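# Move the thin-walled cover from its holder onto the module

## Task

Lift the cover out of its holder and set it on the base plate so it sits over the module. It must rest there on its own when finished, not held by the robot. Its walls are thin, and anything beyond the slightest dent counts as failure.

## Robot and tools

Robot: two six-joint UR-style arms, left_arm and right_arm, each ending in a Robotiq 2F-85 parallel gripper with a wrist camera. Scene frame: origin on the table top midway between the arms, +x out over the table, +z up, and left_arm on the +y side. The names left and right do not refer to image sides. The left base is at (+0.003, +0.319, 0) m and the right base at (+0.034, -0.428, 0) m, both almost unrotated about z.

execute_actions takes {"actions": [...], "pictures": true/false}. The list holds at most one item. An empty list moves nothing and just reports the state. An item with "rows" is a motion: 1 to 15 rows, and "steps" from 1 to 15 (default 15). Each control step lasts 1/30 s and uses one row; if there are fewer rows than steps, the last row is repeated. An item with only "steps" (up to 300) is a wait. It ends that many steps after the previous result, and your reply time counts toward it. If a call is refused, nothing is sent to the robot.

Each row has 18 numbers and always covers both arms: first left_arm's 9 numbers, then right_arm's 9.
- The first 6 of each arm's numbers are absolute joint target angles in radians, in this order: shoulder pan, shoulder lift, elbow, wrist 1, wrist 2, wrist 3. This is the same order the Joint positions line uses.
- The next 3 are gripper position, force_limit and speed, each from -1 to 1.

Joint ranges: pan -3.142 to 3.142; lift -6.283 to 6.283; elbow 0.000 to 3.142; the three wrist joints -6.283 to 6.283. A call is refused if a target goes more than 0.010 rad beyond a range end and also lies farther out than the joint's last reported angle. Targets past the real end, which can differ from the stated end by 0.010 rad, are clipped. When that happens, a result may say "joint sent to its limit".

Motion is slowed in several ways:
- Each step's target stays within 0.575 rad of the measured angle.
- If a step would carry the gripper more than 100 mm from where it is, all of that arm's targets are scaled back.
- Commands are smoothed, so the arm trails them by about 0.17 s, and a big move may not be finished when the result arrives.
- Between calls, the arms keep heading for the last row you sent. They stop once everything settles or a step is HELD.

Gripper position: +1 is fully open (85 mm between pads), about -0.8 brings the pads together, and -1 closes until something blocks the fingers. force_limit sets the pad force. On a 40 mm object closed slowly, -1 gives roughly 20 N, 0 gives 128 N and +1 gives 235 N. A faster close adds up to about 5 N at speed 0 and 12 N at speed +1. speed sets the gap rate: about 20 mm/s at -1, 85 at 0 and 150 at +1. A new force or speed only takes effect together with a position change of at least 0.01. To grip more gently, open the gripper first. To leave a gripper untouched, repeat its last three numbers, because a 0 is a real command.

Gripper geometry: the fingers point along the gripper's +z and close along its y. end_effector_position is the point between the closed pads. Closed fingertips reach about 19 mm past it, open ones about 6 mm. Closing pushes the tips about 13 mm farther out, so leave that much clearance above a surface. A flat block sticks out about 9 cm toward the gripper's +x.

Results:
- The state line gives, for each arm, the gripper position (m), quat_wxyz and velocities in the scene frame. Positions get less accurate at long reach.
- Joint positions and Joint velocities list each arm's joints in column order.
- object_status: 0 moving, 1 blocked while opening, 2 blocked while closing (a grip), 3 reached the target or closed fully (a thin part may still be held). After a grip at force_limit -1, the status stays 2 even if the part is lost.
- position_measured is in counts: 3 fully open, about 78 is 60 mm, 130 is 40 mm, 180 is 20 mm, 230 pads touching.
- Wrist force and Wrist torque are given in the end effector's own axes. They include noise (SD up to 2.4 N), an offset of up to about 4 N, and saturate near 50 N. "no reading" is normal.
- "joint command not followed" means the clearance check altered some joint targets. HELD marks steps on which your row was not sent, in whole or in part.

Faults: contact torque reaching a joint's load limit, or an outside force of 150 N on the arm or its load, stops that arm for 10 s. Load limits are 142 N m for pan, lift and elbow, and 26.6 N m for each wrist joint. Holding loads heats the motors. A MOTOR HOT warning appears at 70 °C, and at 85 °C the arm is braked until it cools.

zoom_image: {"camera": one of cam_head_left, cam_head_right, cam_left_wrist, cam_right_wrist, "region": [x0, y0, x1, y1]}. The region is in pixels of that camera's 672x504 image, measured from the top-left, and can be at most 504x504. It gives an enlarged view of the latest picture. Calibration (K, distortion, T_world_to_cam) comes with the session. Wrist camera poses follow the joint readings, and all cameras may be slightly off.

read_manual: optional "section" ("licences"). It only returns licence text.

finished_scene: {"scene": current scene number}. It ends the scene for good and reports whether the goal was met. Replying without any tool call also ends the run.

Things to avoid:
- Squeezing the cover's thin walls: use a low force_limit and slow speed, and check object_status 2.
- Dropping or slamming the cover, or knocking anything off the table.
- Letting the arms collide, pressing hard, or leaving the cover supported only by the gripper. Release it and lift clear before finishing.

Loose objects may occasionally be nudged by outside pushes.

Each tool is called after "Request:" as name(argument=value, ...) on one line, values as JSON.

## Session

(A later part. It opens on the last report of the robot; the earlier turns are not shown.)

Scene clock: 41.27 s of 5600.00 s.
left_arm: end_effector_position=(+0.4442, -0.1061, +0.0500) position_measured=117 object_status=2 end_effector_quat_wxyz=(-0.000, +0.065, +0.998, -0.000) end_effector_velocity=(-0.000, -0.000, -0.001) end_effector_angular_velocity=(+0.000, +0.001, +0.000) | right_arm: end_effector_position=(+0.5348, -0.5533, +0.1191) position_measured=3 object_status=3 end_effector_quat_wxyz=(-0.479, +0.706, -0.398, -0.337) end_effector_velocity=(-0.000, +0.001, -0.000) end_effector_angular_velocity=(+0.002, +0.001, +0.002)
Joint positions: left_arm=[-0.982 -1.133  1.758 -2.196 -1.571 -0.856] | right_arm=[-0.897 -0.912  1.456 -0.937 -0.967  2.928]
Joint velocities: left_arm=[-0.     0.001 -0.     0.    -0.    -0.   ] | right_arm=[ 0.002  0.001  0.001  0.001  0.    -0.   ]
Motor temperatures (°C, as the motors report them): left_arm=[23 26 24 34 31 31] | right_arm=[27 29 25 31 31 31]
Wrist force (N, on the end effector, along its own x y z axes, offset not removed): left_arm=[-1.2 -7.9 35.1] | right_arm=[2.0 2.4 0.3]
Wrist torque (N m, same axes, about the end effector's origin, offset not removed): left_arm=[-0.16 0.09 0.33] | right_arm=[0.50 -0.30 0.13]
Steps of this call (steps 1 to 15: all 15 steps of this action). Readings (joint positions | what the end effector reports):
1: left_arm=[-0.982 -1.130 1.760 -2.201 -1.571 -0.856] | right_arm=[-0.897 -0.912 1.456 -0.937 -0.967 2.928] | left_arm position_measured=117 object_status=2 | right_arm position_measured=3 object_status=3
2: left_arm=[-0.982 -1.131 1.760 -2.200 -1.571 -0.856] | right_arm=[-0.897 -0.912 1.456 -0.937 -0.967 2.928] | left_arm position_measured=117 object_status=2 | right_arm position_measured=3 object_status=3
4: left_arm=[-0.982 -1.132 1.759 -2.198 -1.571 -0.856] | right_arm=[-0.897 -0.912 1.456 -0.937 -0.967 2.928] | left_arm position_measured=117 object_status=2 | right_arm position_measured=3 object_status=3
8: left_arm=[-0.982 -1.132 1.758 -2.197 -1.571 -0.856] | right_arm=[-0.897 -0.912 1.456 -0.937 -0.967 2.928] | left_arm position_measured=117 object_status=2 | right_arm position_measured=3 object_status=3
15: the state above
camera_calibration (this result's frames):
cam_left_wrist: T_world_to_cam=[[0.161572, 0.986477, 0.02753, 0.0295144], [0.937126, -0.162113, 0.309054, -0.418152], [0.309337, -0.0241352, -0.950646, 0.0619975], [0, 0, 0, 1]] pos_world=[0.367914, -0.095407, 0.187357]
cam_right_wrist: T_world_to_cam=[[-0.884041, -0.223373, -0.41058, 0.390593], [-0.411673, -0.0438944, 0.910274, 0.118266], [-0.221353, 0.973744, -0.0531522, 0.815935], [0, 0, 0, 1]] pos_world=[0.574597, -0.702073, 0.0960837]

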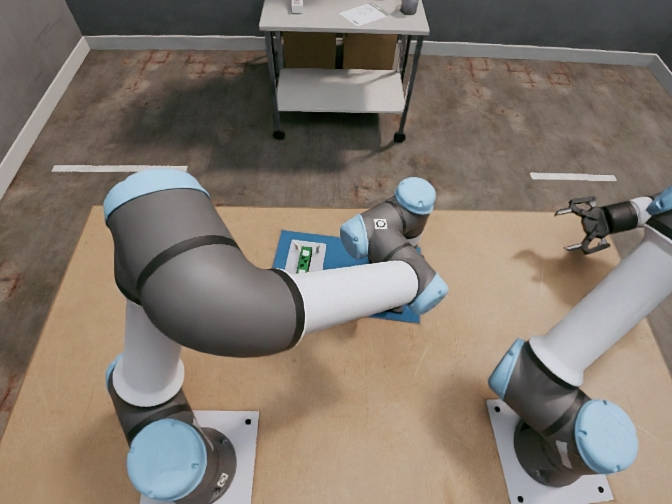

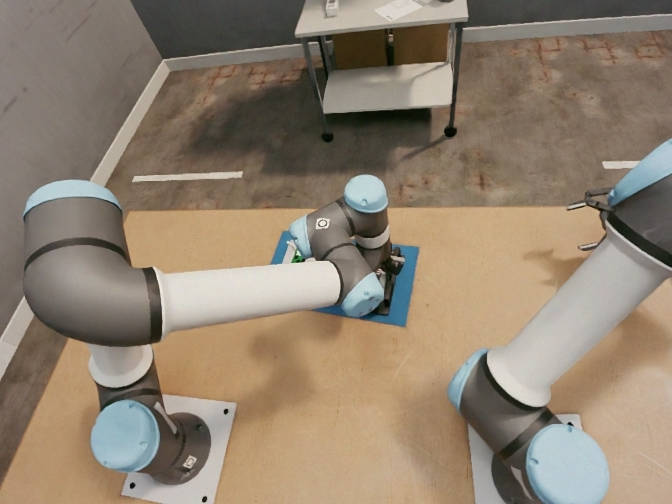

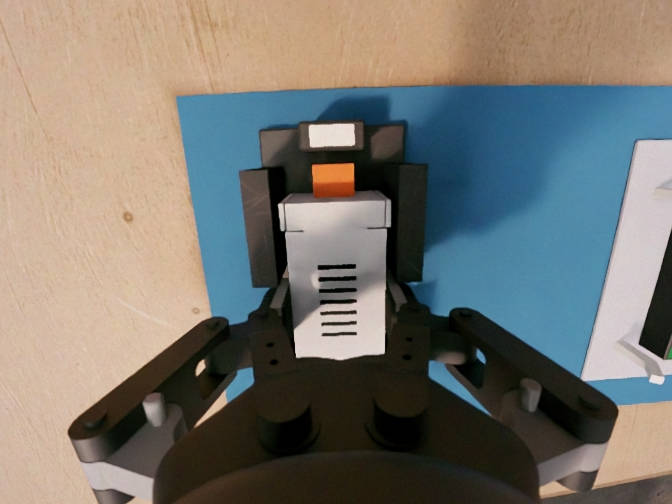

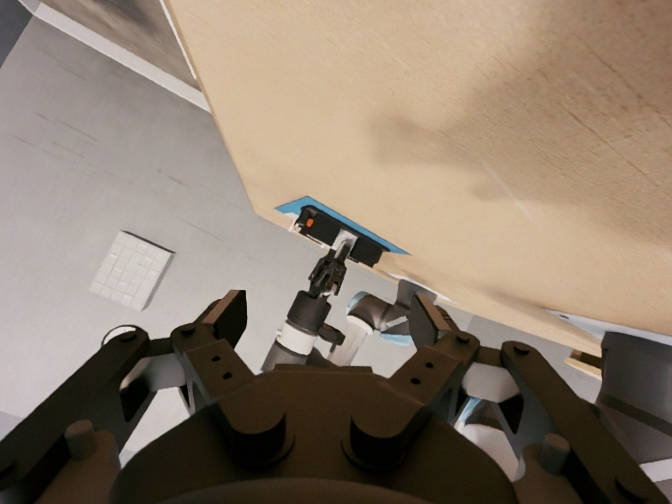

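Continue lift and compare.

Request:
execute_actions(actions=[{"rows":[[-0.9822,-1.1355,1.7561,-2.1915,-1.571,-0.856,-1,-0.8,-1,-0.897,-0.912,1.456,-0.937,-0.967,2.928,1,-1,0]],"steps":15}], pictures=false)

Request:
execute_actions(actions=[{"rows":[[-0.9822,-1.1382,1.7542,-2.1868,-1.571,-0.856,-1,-0.8,-1,-0.897,-0.912,1.456,-0.937,-0.967,2.928,1,-1,0]],"steps":15}], pictures=false)

Request:
execute_actions(actions=[{"rows":[[-0.9822,-1.141,1.7522,-2.182,-1.571,-0.856,-1,-0.8,-1,-0.897,-0.912,1.456,-0.937,-0.967,2.928,1,-1,0]],"steps":15}])

Scene clock: 46.37 s of 5600.00 s.
left_arm: end_effector_position=(+0.4443, -0.1061, +0.0520) position_measured=117 object_status=2 end_effector_quat_wxyz=(-0.000, +0.065, +0.998, -0.000) end_effector_velocity=(-0.000, -0.000, +0.000) end_effector_angular_velocity=(-0.000, +0.000, -0.001) | right_arm: end_effector_position=(+0.5348, -0.5533, +0.1191) position_measured=3 object_status=3 end_effector_quat_wxyz=(-0.479, +0.706, -0.398, -0.337) end_effector_velocity=(-0.000, -0.001, +0.000) end_effector_angular_velocity=(+0.001, +0.000, -0.003)
Joint positions: left_arm=[-0.982 -1.135  1.756 -2.192 -1.571 -0.856] | right_arm=[-0.897 -0.912  1.456 -0.937 -0.967  2.928]
Joint velocities: left_arm=[-0.    -0.     0.     0.    -0.     0.001] | right_arm=[-0.002  0.    -0.     0.001  0.001 -0.   ]
Motor temperatures (°C, as the motors report them): left_arm=[23 26 24 34 31 31] | right_arm=[27 29 25 31 31 31]
Wrist force (N, on the end effector, along its own x y z axes, offset not removed): left_arm=[-2.8 -5.4 36.9] | right_arm=[0.8 3.1 -0.6]
Wrist torque (N m, same axes, about the end effector's origin, offset not removed): left_arm=[-0.23 0.41 0.39] | right_arm=[0.68 0.14 0.09]
Steps of this call (steps 1 to 15: the robot went on to your last target; steps 16 to 90: nothing new was sent; then 1.60 s passed at rest; steps 91 to 105: all 15 steps of this action). Readings (joint positions | what the end effector reports):
91: left_arm=[-0.982 -1.133 1.758 -2.196 -1.571 -0.856] | right_arm=[-0.897 -0.912 1.456 -0.937 -0.967 2.928] | left_arm position_measured=117 object_status=2 | right_arm position_measured=3 object_status=3
92: left_arm=[-0.982 -1.133 1.758 -2.195 -1.571 -0.856] | right_arm=[-0.897 -0.912 1.456 -0.937 -0.967 2.928] | left_arm position_measured=117 object_status=2 | right_arm position_measured=3 object_status=3
94: left_arm=[-0.982 -1.134 1.757 -2.193 -1.571 -0.856] | right_arm=[-0.897 -0.912 1.456 -0.937 -0.967 2.928] | left_arm position_measured=117 object_status=2 | right_arm position_measured=3 object_status=3
98: left_arm=[-0.982 -1.135 1.756 -2.192 -1.571 -0.856] | right_arm=[-0.897 -0.912 1.456 -0.937 -0.967 2.928] | left_arm position_measured=117 object_status=2 | right_arm position_measured=3 object_status=3
105: the state above

Scene clock: 46.87 s of 5600.00 s.
left_arm: end_effector_position=(+0.4443, -0.1061, +0.0539) position_measured=117 object_status=2 end_effector_quat_wxyz=(-0.000, +0.065, +0.998, -0.000) end_effector_velocity=(-0.000, +0.000, -0.000) end_effector_angular_velocity=(+0.001, +0.001, +0.000) | right_arm: end_effector_position=(+0.5348, -0.5533, +0.1191) position_measured=3 object_status=3 end_effector_quat_wxyz=(-0.479, +0.706, -0.398, -0.337) end_effector_velocity=(+0.000, +0.001, +0.000) end_effector_angular_velocity=(-0.000, +0.000, +0.002)
Joint positions: left_arm=[-0.982 -1.138  1.754 -2.187 -1.571 -0.856] | right_arm=[-0.897 -0.912  1.456 -0.937 -0.967  2.928]
Joint velocities: left_arm=[ 0.    -0.    -0.     0.001  0.     0.   ] | right_arm=[ 0.002  0.    -0.001  0.     0.     0.   ]
Motor temperatures (°C, as the motors report them): left_arm=[23 26 24 34 31 31] | right_arm=[27 29 25 31 31 31]
Wrist force (N, on the end effector, along its own x y z axes, offset not removed): left_arm=[-1.7 -3.6 43.2] | right_arm=[-0.6 2.1 0.5]
Wrist torque (N m, same axes, about the end effector's origin, offset not removed): left_arm=[0.37 0.22 0.42] | right_arm=[0.48 0.23 -0.04]
Steps of this call (steps 1 to 15: all 15 steps of this action). Readings (joint positions | what the end effector reports):
1: left_arm=[-0.982 -1.136 1.756 -2.191 -1.571 -0.856] | right_arm=[-0.897 -0.912 1.456 -0.937 -0.967 2.928] | left_arm position_measured=117 object_status=2 | right_arm position_measured=3 object_status=3
2: left_arm=[-0.982 -1.136 1.756 -2.190 -1.571 -0.856] | right_arm=[-0.897 -0.912 1.456 -0.937 -0.967 2.928] | left_arm position_measured=117 object_status=2 | right_arm position_measured=3 object_status=3
4: left_arm=[-0.982 -1.137 1.755 -2.189 -1.571 -0.856] | right_arm=[-0.897 -0.912 1.456 -0.937 -0.967 2.928] | left_arm position_measured=117 object_status=2 | right_arm position_measured=3 object_status=3
8: left_arm=[-0.982 -1.138 1.754 -2.187 -1.571 -0.856] | right_arm=[-0.897 -0.912 1.456 -0.937 -0.967 2.928] | left_arm position_measured=117 object_status=2 | right_arm position_measured=3 object_status=3
15: the state above

Scene clock: 47.37 s of 5600.00 s.
left_arm: end_effector_position=(+0.4443, -0.1061, +0.0560) position_measured=117 object_status=2 end_effector_quat_wxyz=(-0.000, +0.065, +0.998, -0.000) end_effector_velocity=(+0.000, +0.000, +0.000) end_effector_angular_velocity=(+0.000, -0.000, +0.000) | right_arm: end_effector_position=(+0.5348, -0.5533, +0.1191) position_measured=3 object_status=3 end_effector_quat_wxyz=(-0.479, +0.706, -0.398, -0.337) end_effector_velocity=(+0.000, -0.000, -0.000) end_effector_angular_velocity=(-0.002, -0.001, +0.001)
Joint positions: left_arm=[-0.982 -1.141  1.752 -2.182 -1.571 -0.856] | right_arm=[-0.897 -0.912  1.456 -0.937 -0.967  2.928]
Joint velocities: left_arm=[ 0.    -0.001 -0.     0.001  0.     0.   ] | right_arm=[ 0.    -0.    -0.    -0.001 -0.001 -0.   ]
Motor temperatures (°C, as the motors report them): left_arm=[23 26 24 34 31 31] | right_arm=[27 29 25 31 31 31]
Wrist force (N, on the end effector, along its own x y z axes, offset not removed): left_arm=[-1.5 -5.0 42.1] | right_arm=[2.0 2.9 -4.1]
Wrist torque (N m, same axes, about the end effector's origin, offset not removed): left_arm=[-0.15 0.59 0.39] | right_arm=[0.52 -0.21 -0.28]
Steps of this call (steps 1 to 15: all 15 steps of this action). Readings (joint positions | what the end effector reports):
1: left_arm=[-0.982 -1.138 1.754 -2.187 -1.571 -0.856] | right_arm=[-0.897 -0.912 1.456 -0.937 -0.967 2.928] | left_arm position_measured=117 object_status=2 | right_arm position_measured=3 object_status=3
2: left_arm=[-0.982 -1.139 1.754 -2.186 -1.571 -0.856] | right_arm=[-0.897 -0.912 1.456 -0.937 -0.967 2.928] | left_arm position_measured=117 object_status=2 | right_arm position_measured=3 object_status=3
4: left_arm=[-0.982 -1.140 1.753 -2.184 -1.571 -0.856] | right_arm=[-0.897 -0.912 1.456 -0.937 -0.967 2.928] | left_arm position_measured=117 object_status=2 | right_arm position_measured=3 object_status=3
8: left_arm=[-0.982 -1.141 1.752 -2.182 -1.571 -0.856] | right_arm=[-0.897 -0.912 1.456 -0.937 -0.967 2.928] | left_arm position_measured=117 object_status=2 | right_arm position_measured=3 object_status=3
15: the state above
camera_calibration (this result's frames):
cam_left_wrist: T_world_to_cam=[[0.161584, 0.986473, 0.0275836, 0.0293528], [0.937108, -0.16214, 0.309095, -0.420035], [0.309387, -0.0240959, -0.950631, 0.0676967], [0, 0, 0, 1]] pos_world=[0.367931, -0.0954292, 0.193376]
cam_right_wrist: T_world_to_cam=[[-0.884041, -0.223373, -0.41058, 0.390593], [-0.411673, -0.0438944, 0.910274, 0.118266], [-0.221353, 0.973744, -0.0531522, 0.815935], [0, 0, 0, 1]] pos_world=[0.574597, -0.702073, 0.0960838]

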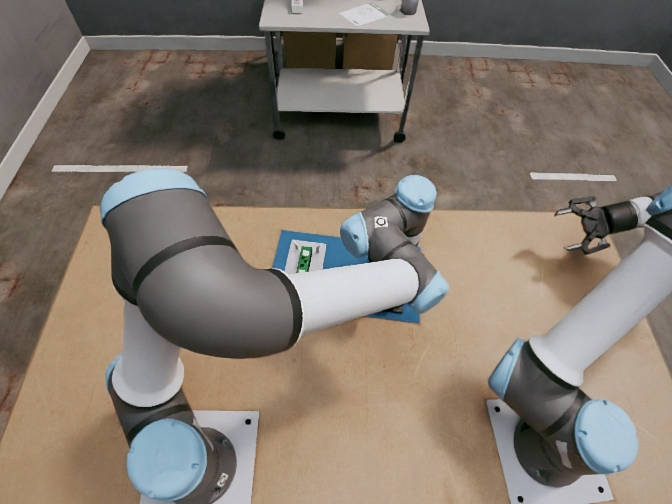

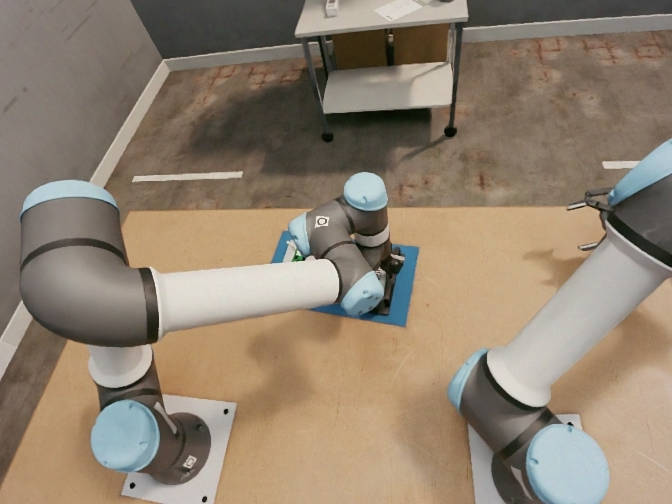

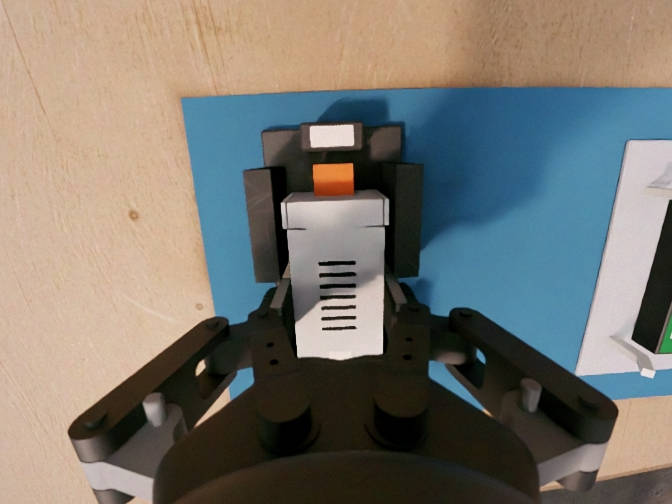

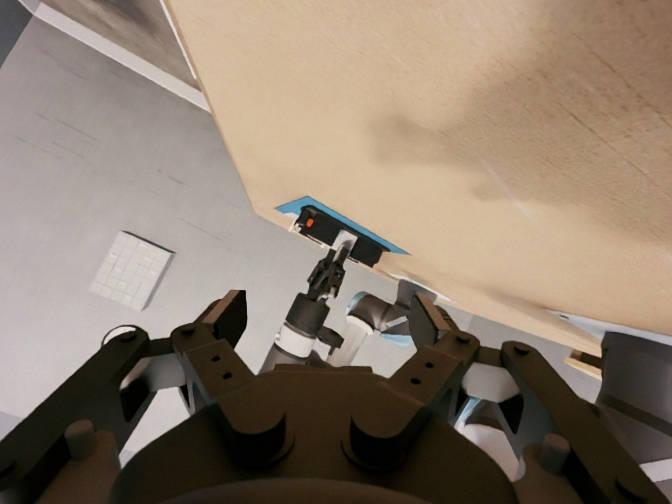

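Request:
execute_actions(actions=[{"rows":[[-0.9822,-1.141,1.7522,-2.182,-1.571,-0.856,0.25,-1,-0.5,-0.897,-0.912,1.456,-0.937,-0.967,2.928,1,-1,0]],"steps":10}], pictures=false)

Request:
execute_actions(actions=[{"rows":[[-0.9822,-1.13,1.76,-2.2009,-1.571,-0.856,0.25,-1,-0.5,-0.897,-0.912,1.456,-0.937,-0.967,2.928,1,-1,0]],"steps":15}])

Request:
zoom_image(camera="cam_left_wrist", region=[220,130,450,360])

Request:
execute_actions(actions=[{"rows":[[-0.9822,-1.13,1.76,-2.2009,-1.571,-0.856,-1,-1,-1,-0.897,-0.912,1.456,-0.937,-0.967,2.928,1,-1,0]],"steps":15}], pictures=false)

Request:
execute_actions(actions=[{"steps":10}], pictures=false)

Scene clock: 55.73 s of 5600.00 s.
left_arm: end_effector_position=(+0.4443, -0.1063, +0.0563) position_measured=98 object_status=0 end_effector_quat_wxyz=(+0.000, +0.065, +0.998, -0.000) end_effector_velocity=(-0.000, -0.000, +0.000) end_effector_angular_velocity=(-0.000, +0.001, +0.000) | right_arm: end_effector_position=(+0.5348, -0.5533, +0.1191) position_measured=3 object_status=3 end_effector_quat_wxyz=(-0.479, +0.706, -0.398, -0.337) end_effector_velocity=(-0.000, +0.000, -0.000) end_effector_angular_velocity=(+0.000, -0.000, +0.001)
Joint positions: left_arm=[-0.982 -1.141  1.752 -2.182 -1.571 -0.856] | right_arm=[-0.897 -0.912  1.456 -0.937 -0.967  2.928]
Joint velocities: left_arm=[-0.    -0.001 -0.     0.001 -0.001 -0.   ] | right_arm=[ 0.    -0.     0.001 -0.001 -0.    -0.   ]
Motor temperatures (°C, as the motors report them): left_arm=[23 26 24 34 31 31] | right_arm=[27 29 25 31 31 31]
Wrist force (N, on the end effector, along its own x y z axes, offset not removed): left_arm=[0.0 -1.6 1.5] | right_arm=[1.7 5.0 0.5]
Wrist torque (N m, same axes, about the end effector's origin, offset not removed): left_arm=[-0.04 0.26 0.17] | right_arm=[0.90 -0.16 0.05]
Steps of this call (steps 1 to 15: the robot went on to your last target; steps 16 to 90: nothing new was sent; then 5.03 s passed at rest; steps 91 to 100: all 10 steps of this action). Readings (joint positions | what the end effector reports):
91: left_arm=[-0.982 -1.141 1.752 -2.182 -1.571 -0.856] | right_arm=[-0.897 -0.912 1.456 -0.937 -0.967 2.928] | left_arm position_measured=117 object_status=0 | right_arm position_measured=3 object_status=3
92: left_arm=[-0.982 -1.141 1.752 -2.182 -1.571 -0.856] | right_arm=[-0.897 -0.912 1.456 -0.937 -0.967 2.928] | left_arm position_measured=117 object_status=0 | right_arm position_measured=3 object_status=3
94: left_arm=[-0.982 -1.141 1.752 -2.182 -1.571 -0.856] | right_arm=[-0.897 -0.912 1.456 -0.937 -0.967 2.928] | left_arm position_measured=110 object_status=0 | right_arm position_measured=3 object_status=3
98: left_arm=[-0.982 -1.141 1.752 -2.182 -1.571 -0.856] | right_arm=[-0.897 -0.912 1.456 -0.937 -0.967 2.928] | left_arm position_measured=99 object_status=0 | right_arm position_measured=3 object_status=3
100: the state above

Scene clock: 56.23 s of 5600.00 s.
left_arm: end_effector_position=(+0.4442, -0.1061, +0.0481) position_measured=98 object_status=3 end_effector_quat_wxyz=(-0.000, +0.065, +0.998, -0.000) end_effector_velocity=(-0.000, +0.000, -0.001) end_effector_angular_velocity=(-0.000, +0.000, +0.000) | right_arm: end_effector_position=(+0.5348, -0.5533, +0.1191) position_measured=3 object_status=3 end_effector_quat_wxyz=(-0.479, +0.706, -0.398, -0.337) end_effector_velocity=(-0.000, +0.000, -0.000) end_effector_angular_velocity=(+0.001, +0.001, +0.000)
Joint positions: left_arm=[-0.982 -1.13   1.76  -2.201 -1.571 -0.856] | right_arm=[-0.897 -0.912  1.456 -0.937 -0.967  2.928]
Joint velocities: left_arm=[ 0.     0.001  0.001 -0.001 -0.    -0.   ] | right_arm=[-0.     0.001  0.     0.    -0.    -0.   ]
Motor temperatures (°C, as the motors report them): left_arm=[23 26 24 34 31 31] | right_arm=[27 29 25 31 31 31]
Wrist force (N, on the end effector, along its own x y z axes, offset not removed): left_arm=[-1.8 0.1 -1.9] | right_arm=[1.8 1.8 2.4]
Wrist torque (N m, same axes, about the end effector's origin, offset not removed): left_arm=[0.17 0.60 0.26] | right_arm=[0.60 -0.16 -0.15]
Steps of this call (steps 1 to 15: all 15 steps of this action). Readings (joint positions | what the end effector reports):
1: left_arm=[-0.982 -1.141 1.752 -2.182 -1.571 -0.856] | right_arm=[-0.897 -0.912 1.456 -0.937 -0.967 2.928] | left_arm position_measured=98 object_status=0 | right_arm position_measured=3 object_status=3
2: left_arm=[-0.982 -1.139 1.753 -2.186 -1.571 -0.856] | right_arm=[-0.897 -0.912 1.456 -0.937 -0.967 2.928] | left_arm position_measured=98 object_status=0 | right_arm position_measured=3 object_status=3
4: left_arm=[-0.982 -1.135 1.757 -2.193 -1.571 -0.856] | right_arm=[-0.897 -0.912 1.456 -0.937 -0.967 2.928] | left_arm position_measured=98 object_status=0 | right_arm position_measured=3 object_status=3
8: left_arm=[-0.982 -1.131 1.759 -2.199 -1.571 -0.856] | right_arm=[-0.897 -0.912 1.456 -0.937 -0.967 2.928] | left_arm position_measured=98 object_status=3 | right_arm position_measured=3 object_status=3
15: the state above
camera_calibration (this result's frames):
cam_left_wrist: T_world_to_cam=[[0.161583, 0.986477, 0.0274537, 0.0295799], [0.937096, -0.162098, 0.309152, -0.417582], [0.309421, -0.0242268, -0.950616, 0.0601884], [0, 0, 0, 1]] pos_world=[0.367911, -0.0954109, 0.1855]
cam_right_wrist: T_world_to_cam=[[-0.884041, -0.223373, -0.41058, 0.390593], [-0.411673, -0.0438945, 0.910274, 0.118266], [-0.221353, 0.973744, -0.0531521, 0.815935], [0, 0, 0, 1]] pos_world=[0.574597, -0.702073, 0.0960838]

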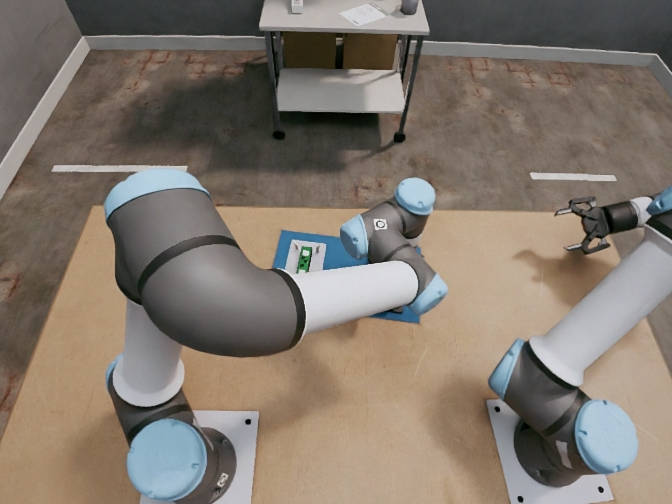

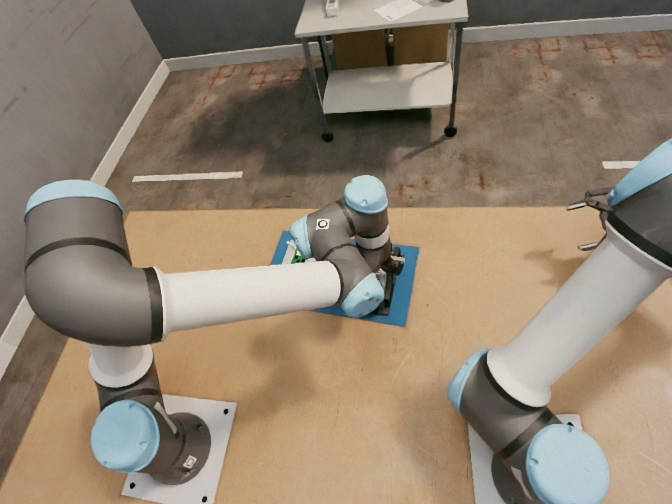

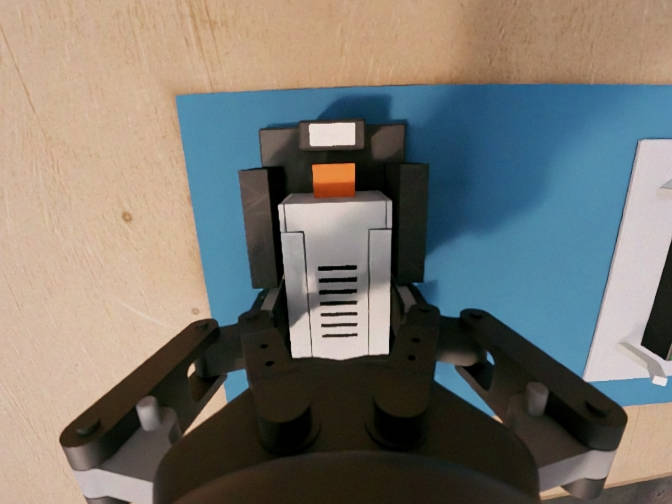

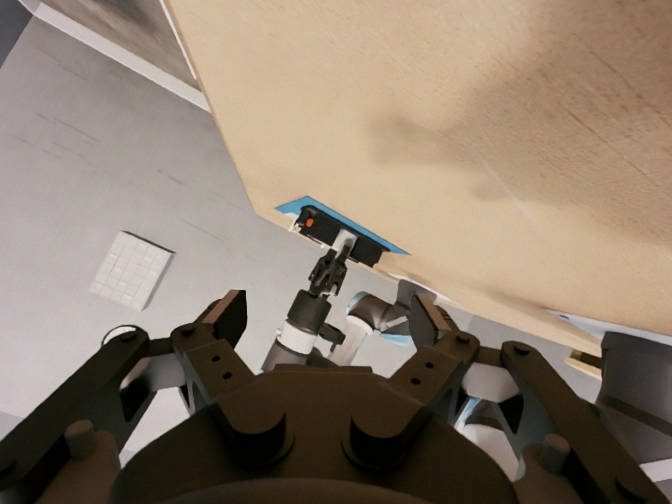

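Region (220, 130, 450, 360) of cam_left_wrist's 672x504 image, scaled by 2.191, with more detail than that image has.

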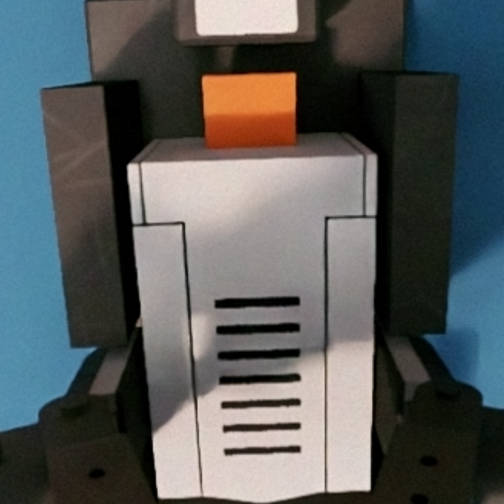

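Scene clock: 56.73 s of 5600.00 s.
left_arm: end_effector_position=(+0.4443, -0.1061, +0.0481) position_measured=111 object_status=0 end_effector_quat_wxyz=(-0.000, +0.065, +0.998, -0.000) end_effector_velocity=(-0.000, -0.000, -0.000) end_effector_angular_velocity=(-0.000, +0.000, -0.000) | right_arm: end_effector_position=(+0.5348, -0.5533, +0.1191) position_measured=3 object_status=3 end_effector_quat_wxyz=(-0.479, +0.706, -0.398, -0.337) end_effector_velocity=(+0.000, +0.000, -0.000) end_effector_angular_velocity=(-0.000, -0.000, +0.000)
Joint positions: left_arm=[-0.982 -1.13   1.76  -2.201 -1.571 -0.856] | right_arm=[-0.897 -0.912  1.456 -0.937 -0.967  2.928]
Joint velocities: left_arm=[-0.     0.001 -0.    -0.    -0.    -0.   ] | right_arm=[ 0.001 -0.     0.001 -0.001  0.     0.   ]
Motor temperatures (°C, as the motors report them): left_arm=[23 26 24 34 31 31] | right_arm=[27 29 25 31 31 31]
Wrist force (N, on the end effector, along its own x y z axes, offset not removed): left_arm=[1.5 2.1 -15.1] | right_arm=[-2.0 -0.4 -1.8]
Wrist torque (N m, same axes, about the end effector's origin, offset not removed): left_arm=[-0.06 -0.18 0.26] | right_arm=[0.26 0.37 -0.21]
Steps of this call (steps 1 to 15: all 15 steps of this action). Readings (joint positions | what the end effector reports):
1: left_arm=[-0.982 -1.130 1.760 -2.201 -1.571 -0.856] | right_arm=[-0.897 -0.912 1.456 -0.937 -0.967 2.928] | left_arm position_measured=98 object_status=0 | right_arm position_measured=3 object_status=3
2: left_arm=[-0.982 -1.130 1.760 -2.201 -1.571 -0.856] | right_arm=[-0.897 -0.912 1.456 -0.937 -0.967 2.928] | left_arm position_measured=98 object_status=0 | right_arm position_measured=3 object_status=3
4: left_arm=[-0.982 -1.130 1.760 -2.201 -1.571 -0.856] | right_arm=[-0.897 -0.912 1.456 -0.937 -0.967 2.928] | left_arm position_measured=100 object_status=0 | right_arm position_measured=3 object_status=3
8: left_arm=[-0.982 -1.130 1.760 -2.201 -1.571 -0.856] | right_arm=[-0.897 -0.912 1.456 -0.937 -0.967 2.928] | left_arm position_measured=107 object_status=0 | right_arm position_measured=3 object_status=3
15: the state above

Scene clock: 57.07 s of 5600.00 s.
left_arm: end_effector_position=(+0.4443, -0.1061, +0.0481) position_measured=111 object_status=2 end_effector_quat_wxyz=(-0.000, +0.065, +0.998, -0.000) end_effector_velocity=(+0.000, -0.000, +0.000) end_effector_angular_velocity=(-0.000, -0.001, +0.000) | right_arm: end_effector_position=(+0.5348, -0.5533, +0.1191) position_measured=3 object_status=3 end_effector_quat_wxyz=(-0.479, +0.706, -0.398, -0.337) end_effector_velocity=(-0.001, -0.000, +0.000) end_effector_angular_velocity=(+0.000, +0.001, +0.001)
Joint positions: left_arm=[-0.982 -1.13   1.76  -2.201 -1.571 -0.856] | right_arm=[-0.897 -0.912  1.456 -0.937 -0.967  2.928]
Joint velocities: left_arm=[-0. -0. -0. -0.  0. -0.] | right_arm=[-0.    -0.     0.001  0.001 -0.001 -0.   ]
Motor temperatures (°C, as the motors report them): left_arm=[23 26 24 34 31 31] | right_arm=[27 29 25 31 31 31]
Wrist force (N, on the end effector, along its own x y z axes, offset not removed): left_arm=[0.1 4.1 -14.8] | right_arm=[-0.5 0.6 0.1]
Wrist torque (N m, same axes, about the end effector's origin, offset not removed): left_arm=[0.09 0.35 0.27] | right_arm=[0.14 0.30 -0.09]
Steps of this call (steps 1 to 10: the robot went on to your last target). Readings (joint positions | what the end effector reports):
1: left_arm=[-0.982 -1.130 1.760 -2.201 -1.571 -0.856] | right_arm=[-0.897 -0.912 1.456 -0.937 -0.967 2.928] | left_arm position_measured=111 object_status=2 | right_arm position_measured=3 object_status=3
2: left_arm=[-0.982 -1.130 1.760 -2.201 -1.571 -0.856] | right_arm=[-0.897 -0.912 1.456 -0.937 -0.967 2.928] | left_arm position_measured=111 object_status=2 | right_arm position_measured=3 object_status=3
4: left_arm=[-0.982 -1.130 1.760 -2.201 -1.571 -0.856] | right_arm=[-0.897 -0.912 1.456 -0.937 -0.967 2.928] | left_arm position_measured=111 object_status=2 | right_arm position_measured=3 object_status=3
8: left_arm=[-0.982 -1.130 1.760 -2.201 -1.571 -0.856] | right_arm=[-0.897 -0.912 1.456 -0.937 -0.967 2.928] | left_arm position_measured=111 object_status=2 | right_arm position_measured=3 object_status=3
10: the state above

Request:
execute_actions(actions=[{"rows":[[-0.9822,-1.13,1.76,-2.2009,-1.571,-0.856,-0.98,-0.73,-1,-0.897,-0.912,1.456,-0.937,-0.967,2.928,1,-1,0]],"steps":15}], pictures=false)

Request:
execute_actions(actions=[{"rows":[[-0.9822,-1.1327,1.7581,-2.1962,-1.571,-0.856,-0.98,-0.73,-1,-0.897,-0.912,1.456,-0.937,-0.967,2.928,1,-1,0]],"steps":15}])

Request:
execute_actions(actions=[{"rows":[[-0.9822,-1.1355,1.7561,-2.1915,-1.571,-0.856,-0.98,-0.73,-1,-0.897,-0.912,1.456,-0.937,-0.967,2.928,1,-1,0]],"steps":15}], pictures=false)

Request:
execute_actions(actions=[{"rows":[[-0.9822,-1.1382,1.7542,-2.1868,-1.571,-0.856,-0.98,-0.73,-1,-0.897,-0.912,1.456,-0.937,-0.967,2.928,1,-1,0]],"steps":15}], pictures=false)

Request:
execute_actions(actions=[{"rows":[[-0.9822,-1.141,1.7522,-2.182,-1.571,-0.856,-0.98,-0.73,-1,-0.897,-0.912,1.456,-0.937,-0.967,2.928,1,-1,0]],"steps":15}])

Scene clock: 65.27 s of 5600.00 s.
left_arm: end_effector_position=(+0.4443, -0.1061, +0.0480) position_measured=118 object_status=2 end_effector_quat_wxyz=(-0.000, +0.065, +0.998, -0.000) end_effector_velocity=(-0.000, +0.000, -0.000) end_effector_angular_velocity=(+0.001, +0.001, +0.000) | right_arm: end_effector_position=(+0.5348, -0.5533, +0.1191) position_measured=3 object_status=3 end_effector_quat_wxyz=(-0.479, +0.706, -0.398, -0.337) end_effector_velocity=(-0.001, +0.000, -0.000) end_effector_angular_velocity=(+0.002, +0.003, +0.000)
Joint positions: left_arm=[-0.982 -1.13   1.76  -2.201 -1.571 -0.856] | right_arm=[-0.897 -0.912  1.456 -0.937 -0.967  2.928]
Joint velocities: left_arm=[-0.     0.     0.     0.001 -0.    -0.   ] | right_arm=[-0.001  0.001  0.002  0.001 -0.001  0.   ]
Motor temperatures (°C, as the motors report them): left_arm=[23 26 24 34 31 31] | right_arm=[27 29 25 31 31 31]
Wrist force (N, on the end effector, along its own x y z axes, offset not removed): left_arm=[0.8 3.2 -36.1] | right_arm=[-1.0 3.4 0.5]
Wrist torque (N m, same axes, about the end effector's origin, offset not removed): left_arm=[-0.22 0.35 0.12] | right_arm=[0.67 0.36 -0.15]
Steps of this call (steps 1 to 15: the robot went on to your last target; steps 16 to 90: nothing new was sent; then 4.70 s passed at rest; steps 91 to 105: all 15 steps of this action). Readings (joint positions | what the end effector reports):
91: left_arm=[-0.982 -1.130 1.760 -2.201 -1.571 -0.856] | right_arm=[-0.897 -0.912 1.456 -0.937 -0.967 2.928] | left_arm position_measured=111 object_status=0 | right_arm position_measured=3 object_status=3
92: left_arm=[-0.982 -1.130 1.760 -2.201 -1.571 -0.856] | right_arm=[-0.897 -0.912 1.456 -0.937 -0.967 2.928] | left_arm position_measured=111 object_status=0 | right_arm position_measured=3 object_status=3
94: left_arm=[-0.982 -1.130 1.760 -2.201 -1.571 -0.856] | right_arm=[-0.897 -0.912 1.456 -0.937 -0.967 2.928] | left_arm position_measured=113 object_status=0 | right_arm position_measured=3 object_status=3
98: left_arm=[-0.982 -1.130 1.760 -2.201 -1.571 -0.856] | right_arm=[-0.897 -0.912 1.456 -0.937 -0.967 2.928] | left_arm position_measured=118 object_status=0 | right_arm position_measured=3 object_status=3
105: the state above

Scene clock: 65.77 s of 5600.00 s.
left_arm: end_effector_position=(+0.4442, -0.1060, +0.0498) position_measured=118 object_status=2 end_effector_quat_wxyz=(-0.000, +0.065, +0.998, +0.000) end_effector_velocity=(+0.000, -0.001, +0.001) end_effector_angular_velocity=(-0.002, -0.000, -0.000) | right_arm: end_effector_position=(+0.5348, -0.5533, +0.1191) position_measured=3 object_status=3 end_effector_quat_wxyz=(-0.479, +0.706, -0.398, -0.337) end_effector_velocity=(+0.000, +0.001, +0.000) end_effector_angular_velocity=(+0.002, +0.001, -0.001)
Joint positions: left_arm=[-0.982 -1.133  1.758 -2.196 -1.571 -0.856] | right_arm=[-0.897 -0.912  1.456 -0.937 -0.967  2.928]
Joint velocities: left_arm=[-0.    -0.    -0.001 -0.    -0.     0.   ] | right_arm=[ 0.001  0.    -0.     0.002  0.002  0.   ]
Motor temperatures (°C, as the motors report them): left_arm=[23 26 24 34 31 31] | right_arm=[27 29 25 31 31 31]
Wrist force (N, on the end effector, along its own x y z axes, offset not removed): left_arm=[-3.4 -7.0 39.5] | right_arm=[3.1 3.8 2.2]
Wrist torque (N m, same axes, about the end effector's origin, offset not removed): left_arm=[0.46 0.13 0.17] | right_arm=[0.93 -0.58 -0.13]
Steps of this call (steps 1 to 15: all 15 steps of this action). Readings (joint positions | what the end effector reports):
1: left_arm=[-0.982 -1.130 1.760 -2.201 -1.571 -0.856] | right_arm=[-0.897 -0.912 1.456 -0.937 -0.967 2.928] | left_arm position_measured=118 object_status=2 | right_arm position_measured=3 object_status=3
2: left_arm=[-0.982 -1.130 1.760 -2.200 -1.571 -0.856] | right_arm=[-0.897 -0.912 1.456 -0.937 -0.967 2.928] | left_arm position_measured=118 object_status=2 | right_arm position_measured=3 object_status=3
4: left_arm=[-0.982 -1.131 1.759 -2.198 -1.571 -0.856] | right_arm=[-0.897 -0.912 1.456 -0.937 -0.967 2.928] | left_arm position_measured=118 object_status=2 | right_arm position_measured=3 object_status=3
8: left_arm=[-0.982 -1.132 1.759 -2.197 -1.571 -0.856] | right_arm=[-0.897 -0.912 1.456 -0.937 -0.967 2.928] | left_arm position_measured=118 object_status=2 | right_arm position_measured=3 object_status=3
15: the state above
camera_calibration (this result's frames):
cam_left_wrist: T_world_to_cam=[[0.161578, 0.986466, 0.027873, 0.0293937], [0.93718, -0.162231, 0.308828, -0.41805], [0.30917, -0.0237776, -0.950709, 0.0619655], [0, 0, 0, 1]] pos_world=[0.367881, -0.0953431, 0.187197]
cam_right_wrist: T_world_to_cam=[[-0.884041, -0.223373, -0.41058, 0.390593], [-0.411673, -0.0438944, 0.910274, 0.118266], [-0.221353, 0.973744, -0.0531523, 0.815935], [0, 0, 0, 1]] pos_world=[0.574597, -0.702073, 0.0960838]

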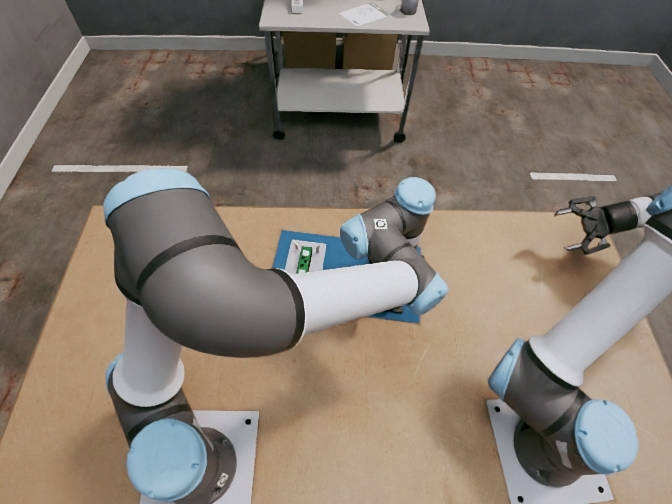

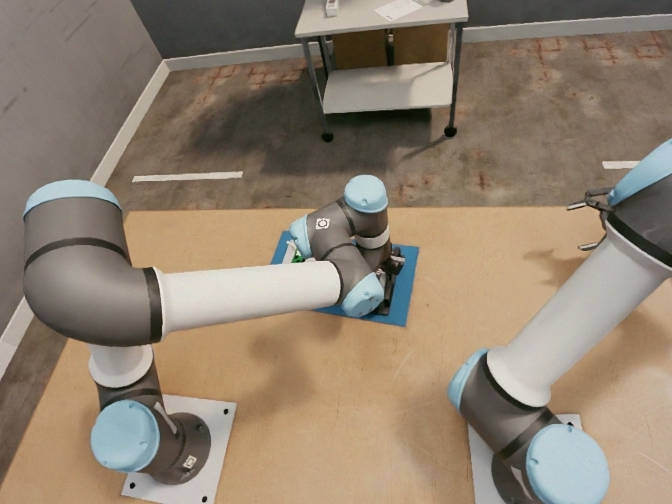

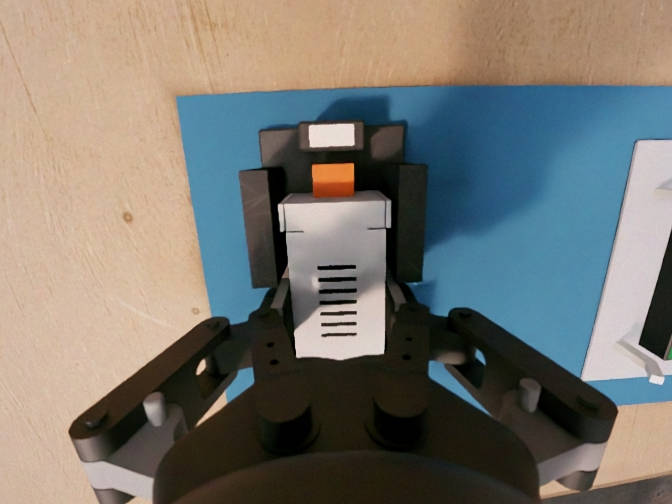

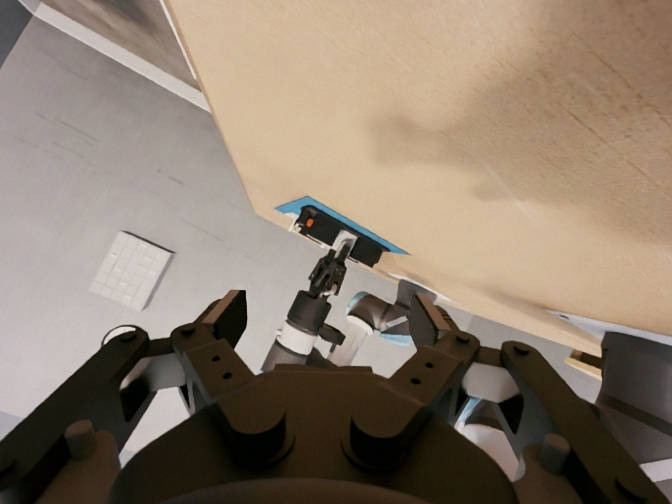

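Scene clock: 66.27 s of 5600.00 s.
left_arm: end_effector_position=(+0.4443, -0.1061, +0.0520) position_measured=119 object_status=2 end_effector_quat_wxyz=(-0.000, +0.065, +0.998, -0.000) end_effector_velocity=(-0.000, -0.000, +0.000) end_effector_angular_velocity=(+0.000, +0.001, +0.000) | right_arm: end_effector_position=(+0.5348, -0.5533, +0.1191) position_measured=3 object_status=3 end_effector_quat_wxyz=(-0.479, +0.706, -0.398, -0.337) end_effector_velocity=(-0.000, -0.001, -0.000) end_effector_angular_velocity=(-0.000, -0.000, -0.001)
Joint positions: left_arm=[-0.982 -1.135  1.756 -2.192 -1.571 -0.856] | right_arm=[-0.897 -0.912  1.456 -0.937 -0.967  2.928]
Joint velocities: left_arm=[-0.    -0.    -0.     0.001 -0.001 -0.   ] | right_arm=[-0.001  0.     0.    -0.001  0.    -0.   ]
Motor temperatures (°C, as the motors report them): left_arm=[23 26 24 34 31 31] | right_arm=[27 29 25 31 31 31]
Wrist force (N, on the end effector, along its own x y z axes, offset not removed): left_arm=[-2.8 -4.7 45.7] | right_arm=[-0.4 4.5 -2.3]
Wrist torque (N m, same axes, about the end effector's origin, offset not removed): left_arm=[-0.40 0.27 0.28] | right_arm=[0.84 0.29 -0.07]
Steps of this call (steps 1 to 15: all 15 steps of this action). Readings (joint positions | what the end effector reports):
1: left_arm=[-0.982 -1.133 1.758 -2.196 -1.571 -0.856] | right_arm=[-0.897 -0.912 1.456 -0.937 -0.967 2.928] | left_arm position_measured=119 object_status=2 | right_arm position_measured=3 object_status=3
2: left_arm=[-0.982 -1.133 1.758 -2.195 -1.571 -0.856] | right_arm=[-0.897 -0.912 1.456 -0.937 -0.967 2.928] | left_arm position_measured=119 object_status=2 | right_arm position_measured=3 object_status=3
4: left_arm=[-0.982 -1.134 1.757 -2.193 -1.571 -0.856] | right_arm=[-0.897 -0.912 1.456 -0.937 -0.967 2.928] | left_arm position_measured=119 object_status=2 | right_arm position_measured=3 object_status=3
8: left_arm=[-0.982 -1.135 1.756 -2.192 -1.571 -0.856] | right_arm=[-0.897 -0.912 1.456 -0.937 -0.967 2.928] | left_arm position_measured=119 object_status=2 | right_arm position_measured=3 object_status=3
15: the state above

Scene clock: 66.77 s of 5600.00 s.
left_arm: end_effector_position=(+0.4443, -0.1061, +0.0539) position_measured=119 object_status=2 end_effector_quat_wxyz=(-0.000, +0.065, +0.998, -0.000) end_effector_velocity=(+0.000, -0.000, +0.000) end_effector_angular_velocity=(-0.000, -0.001, -0.001) | right_arm: end_effector_position=(+0.5348, -0.5533, +0.1191) position_measured=3 object_status=3 end_effector_quat_wxyz=(-0.479, +0.706, -0.398, -0.337) end_effector_velocity=(+0.001, -0.001, +0.000) end_effector_angular_velocity=(-0.002, -0.002, +0.000)
Joint positions: left_arm=[-0.982 -1.138  1.754 -2.187 -1.571 -0.856] | right_arm=[-0.897 -0.912  1.456 -0.937 -0.967  2.928]
Joint velocities: left_arm=[-0.    -0.    -0.001 -0.     0.001  0.001] | right_arm=[-0.     0.    -0.002 -0.001 -0.    -0.   ]
Motor temperatures (°C, as the motors report them): left_arm=[23 26 24 34 31 31] | right_arm=[27 29 25 31 31 31]
Wrist force (N, on the end effector, along its own x y z axes, offset not removed): left_arm=[-4.4 -3.1 43.5] | right_arm=[-3.7 1.3 1.6]
Wrist torque (N m, same axes, about the end effector's origin, offset not removed): left_arm=[0.04 0.50 0.30] | right_arm=[0.35 0.87 -0.02]
Steps of this call (steps 1 to 15: all 15 steps of this action). Readings (joint positions | what the end effector reports):
1: left_arm=[-0.982 -1.136 1.756 -2.191 -1.571 -0.856] | right_arm=[-0.897 -0.912 1.456 -0.937 -0.967 2.928] | left_arm position_measured=119 object_status=2 | right_arm position_measured=3 object_status=3
2: left_arm=[-0.982 -1.136 1.756 -2.191 -1.571 -0.856] | right_arm=[-0.897 -0.912 1.456 -0.937 -0.967 2.928] | left_arm position_measured=119 object_status=2 | right_arm position_measured=3 object_status=3
4: left_arm=[-0.982 -1.137 1.755 -2.189 -1.571 -0.856] | right_arm=[-0.897 -0.912 1.456 -0.937 -0.967 2.928] | left_arm position_measured=119 object_status=2 | right_arm position_measured=3 object_status=3
8: left_arm=[-0.982 -1.138 1.754 -2.187 -1.571 -0.856] | right_arm=[-0.897 -0.912 1.456 -0.937 -0.967 2.928] | left_arm position_measured=119 object_status=2 | right_arm position_measured=3 object_status=3
15: the state above

Scene clock: 67.27 s of 5600.00 s.
left_arm: end_effector_position=(+0.4443, -0.1061, +0.0560) position_measured=119 object_status=2 end_effector_quat_wxyz=(-0.000, +0.065, +0.998, -0.000) end_effector_velocity=(-0.000, +0.000, -0.000) end_effector_angular_velocity=(+0.001, +0.001, -0.000) | right_arm: end_effector_position=(+0.5348, -0.5533, +0.1191) position_measured=3 object_status=3 end_effector_quat_wxyz=(-0.479, +0.706, -0.398, -0.337) end_effector_velocity=(+0.000, -0.000, +0.000) end_effector_angular_velocity=(-0.001, -0.001, +0.000)
Joint positions: left_arm=[-0.982 -1.141  1.752 -2.182 -1.571 -0.856] | right_arm=[-0.897 -0.912  1.456 -0.937 -0.967  2.928]
Joint velocities: left_arm=[ 0.    -0.    -0.     0.002 -0.001  0.   ] | right_arm=[-0.    -0.    -0.001  0.    -0.    -0.   ]
Motor temperatures (°C, as the motors report them): left_arm=[23 26 24 34 31 31] | right_arm=[27 29 25 31 31 31]
Wrist force (N, on the end effector, along its own x y z axes, offset not removed): left_arm=[-5.2 -3.1 45.2] | right_arm=[0.7 2.9 0.7]
Wrist torque (N m, same axes, about the end effector's origin, offset not removed): left_arm=[-0.09 0.46 0.14] | right_arm=[0.63 -0.01 -0.22]
Steps of this call (steps 1 to 15: all 15 steps of this action). Readings (joint positions | what the end effector reports):
1: left_arm=[-0.982 -1.138 1.754 -2.187 -1.571 -0.856] | right_arm=[-0.897 -0.912 1.456 -0.937 -0.967 2.928] | left_arm position_measured=119 object_status=2 | right_arm position_measured=3 object_status=3
2: left_arm=[-0.982 -1.139 1.754 -2.186 -1.571 -0.856] | right_arm=[-0.897 -0.912 1.456 -0.937 -0.967 2.928] | left_arm position_measured=119 object_status=2 | right_arm position_measured=3 object_status=3
4: left_arm=[-0.982 -1.140 1.753 -2.184 -1.571 -0.856] | right_arm=[-0.897 -0.912 1.456 -0.937 -0.967 2.928] | left_arm position_measured=119 object_status=2 | right_arm position_measured=3 object_status=3
8: left_arm=[-0.982 -1.141 1.752 -2.182 -1.571 -0.856] | right_arm=[-0.897 -0.912 1.456 -0.937 -0.967 2.928] | left_arm position_measured=119 object_status=2 | right_arm position_measured=3 object_status=3
15: the state above
camera_calibration (this result's frames):
cam_left_wrist: T_world_to_cam=[[0.161572, 0.986476, 0.0275765, 0.029355], [0.937111, -0.162127, 0.309092, -0.420037], [0.309382, -0.0240982, -0.950632, 0.067694], [0, 0, 0, 1]] pos_world=[0.367936, -0.0954261, 0.193373]
cam_right_wrist: T_world_to_cam=[[-0.884041, -0.223373, -0.41058, 0.390593], [-0.411672, -0.0438945, 0.910274, 0.118266], [-0.221353, 0.973744, -0.053152, 0.815935], [0, 0, 0, 1]] pos_world=[0.574597, -0.702073, 0.0960837]

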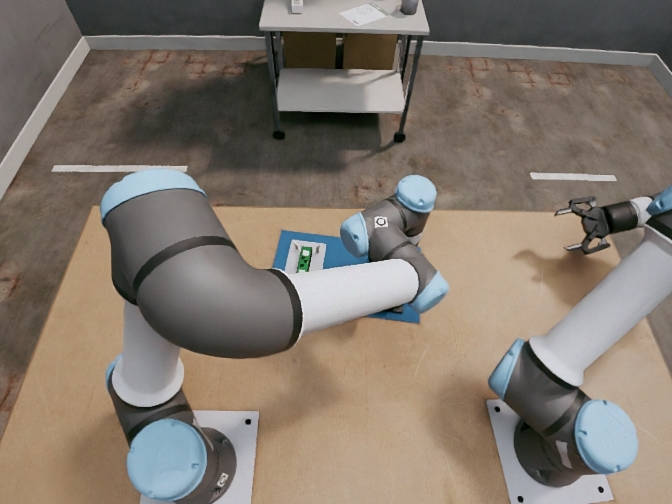

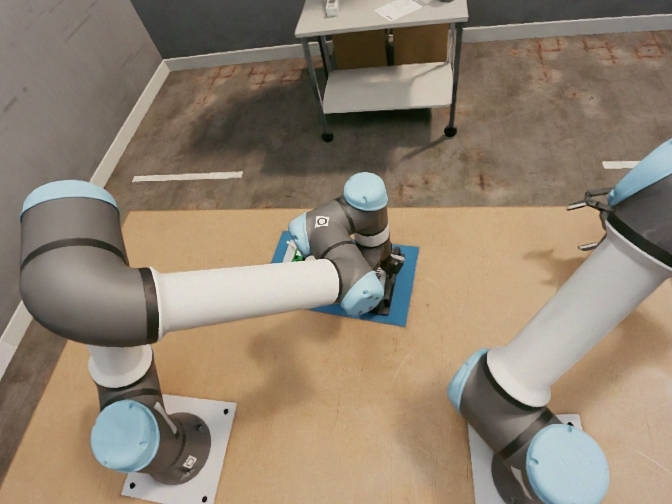

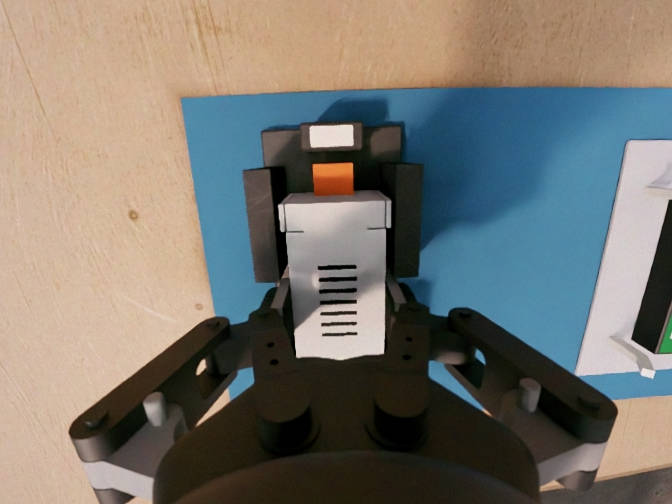

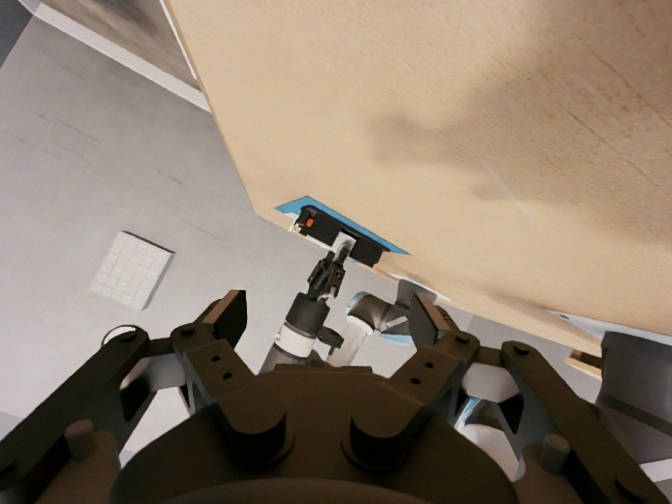

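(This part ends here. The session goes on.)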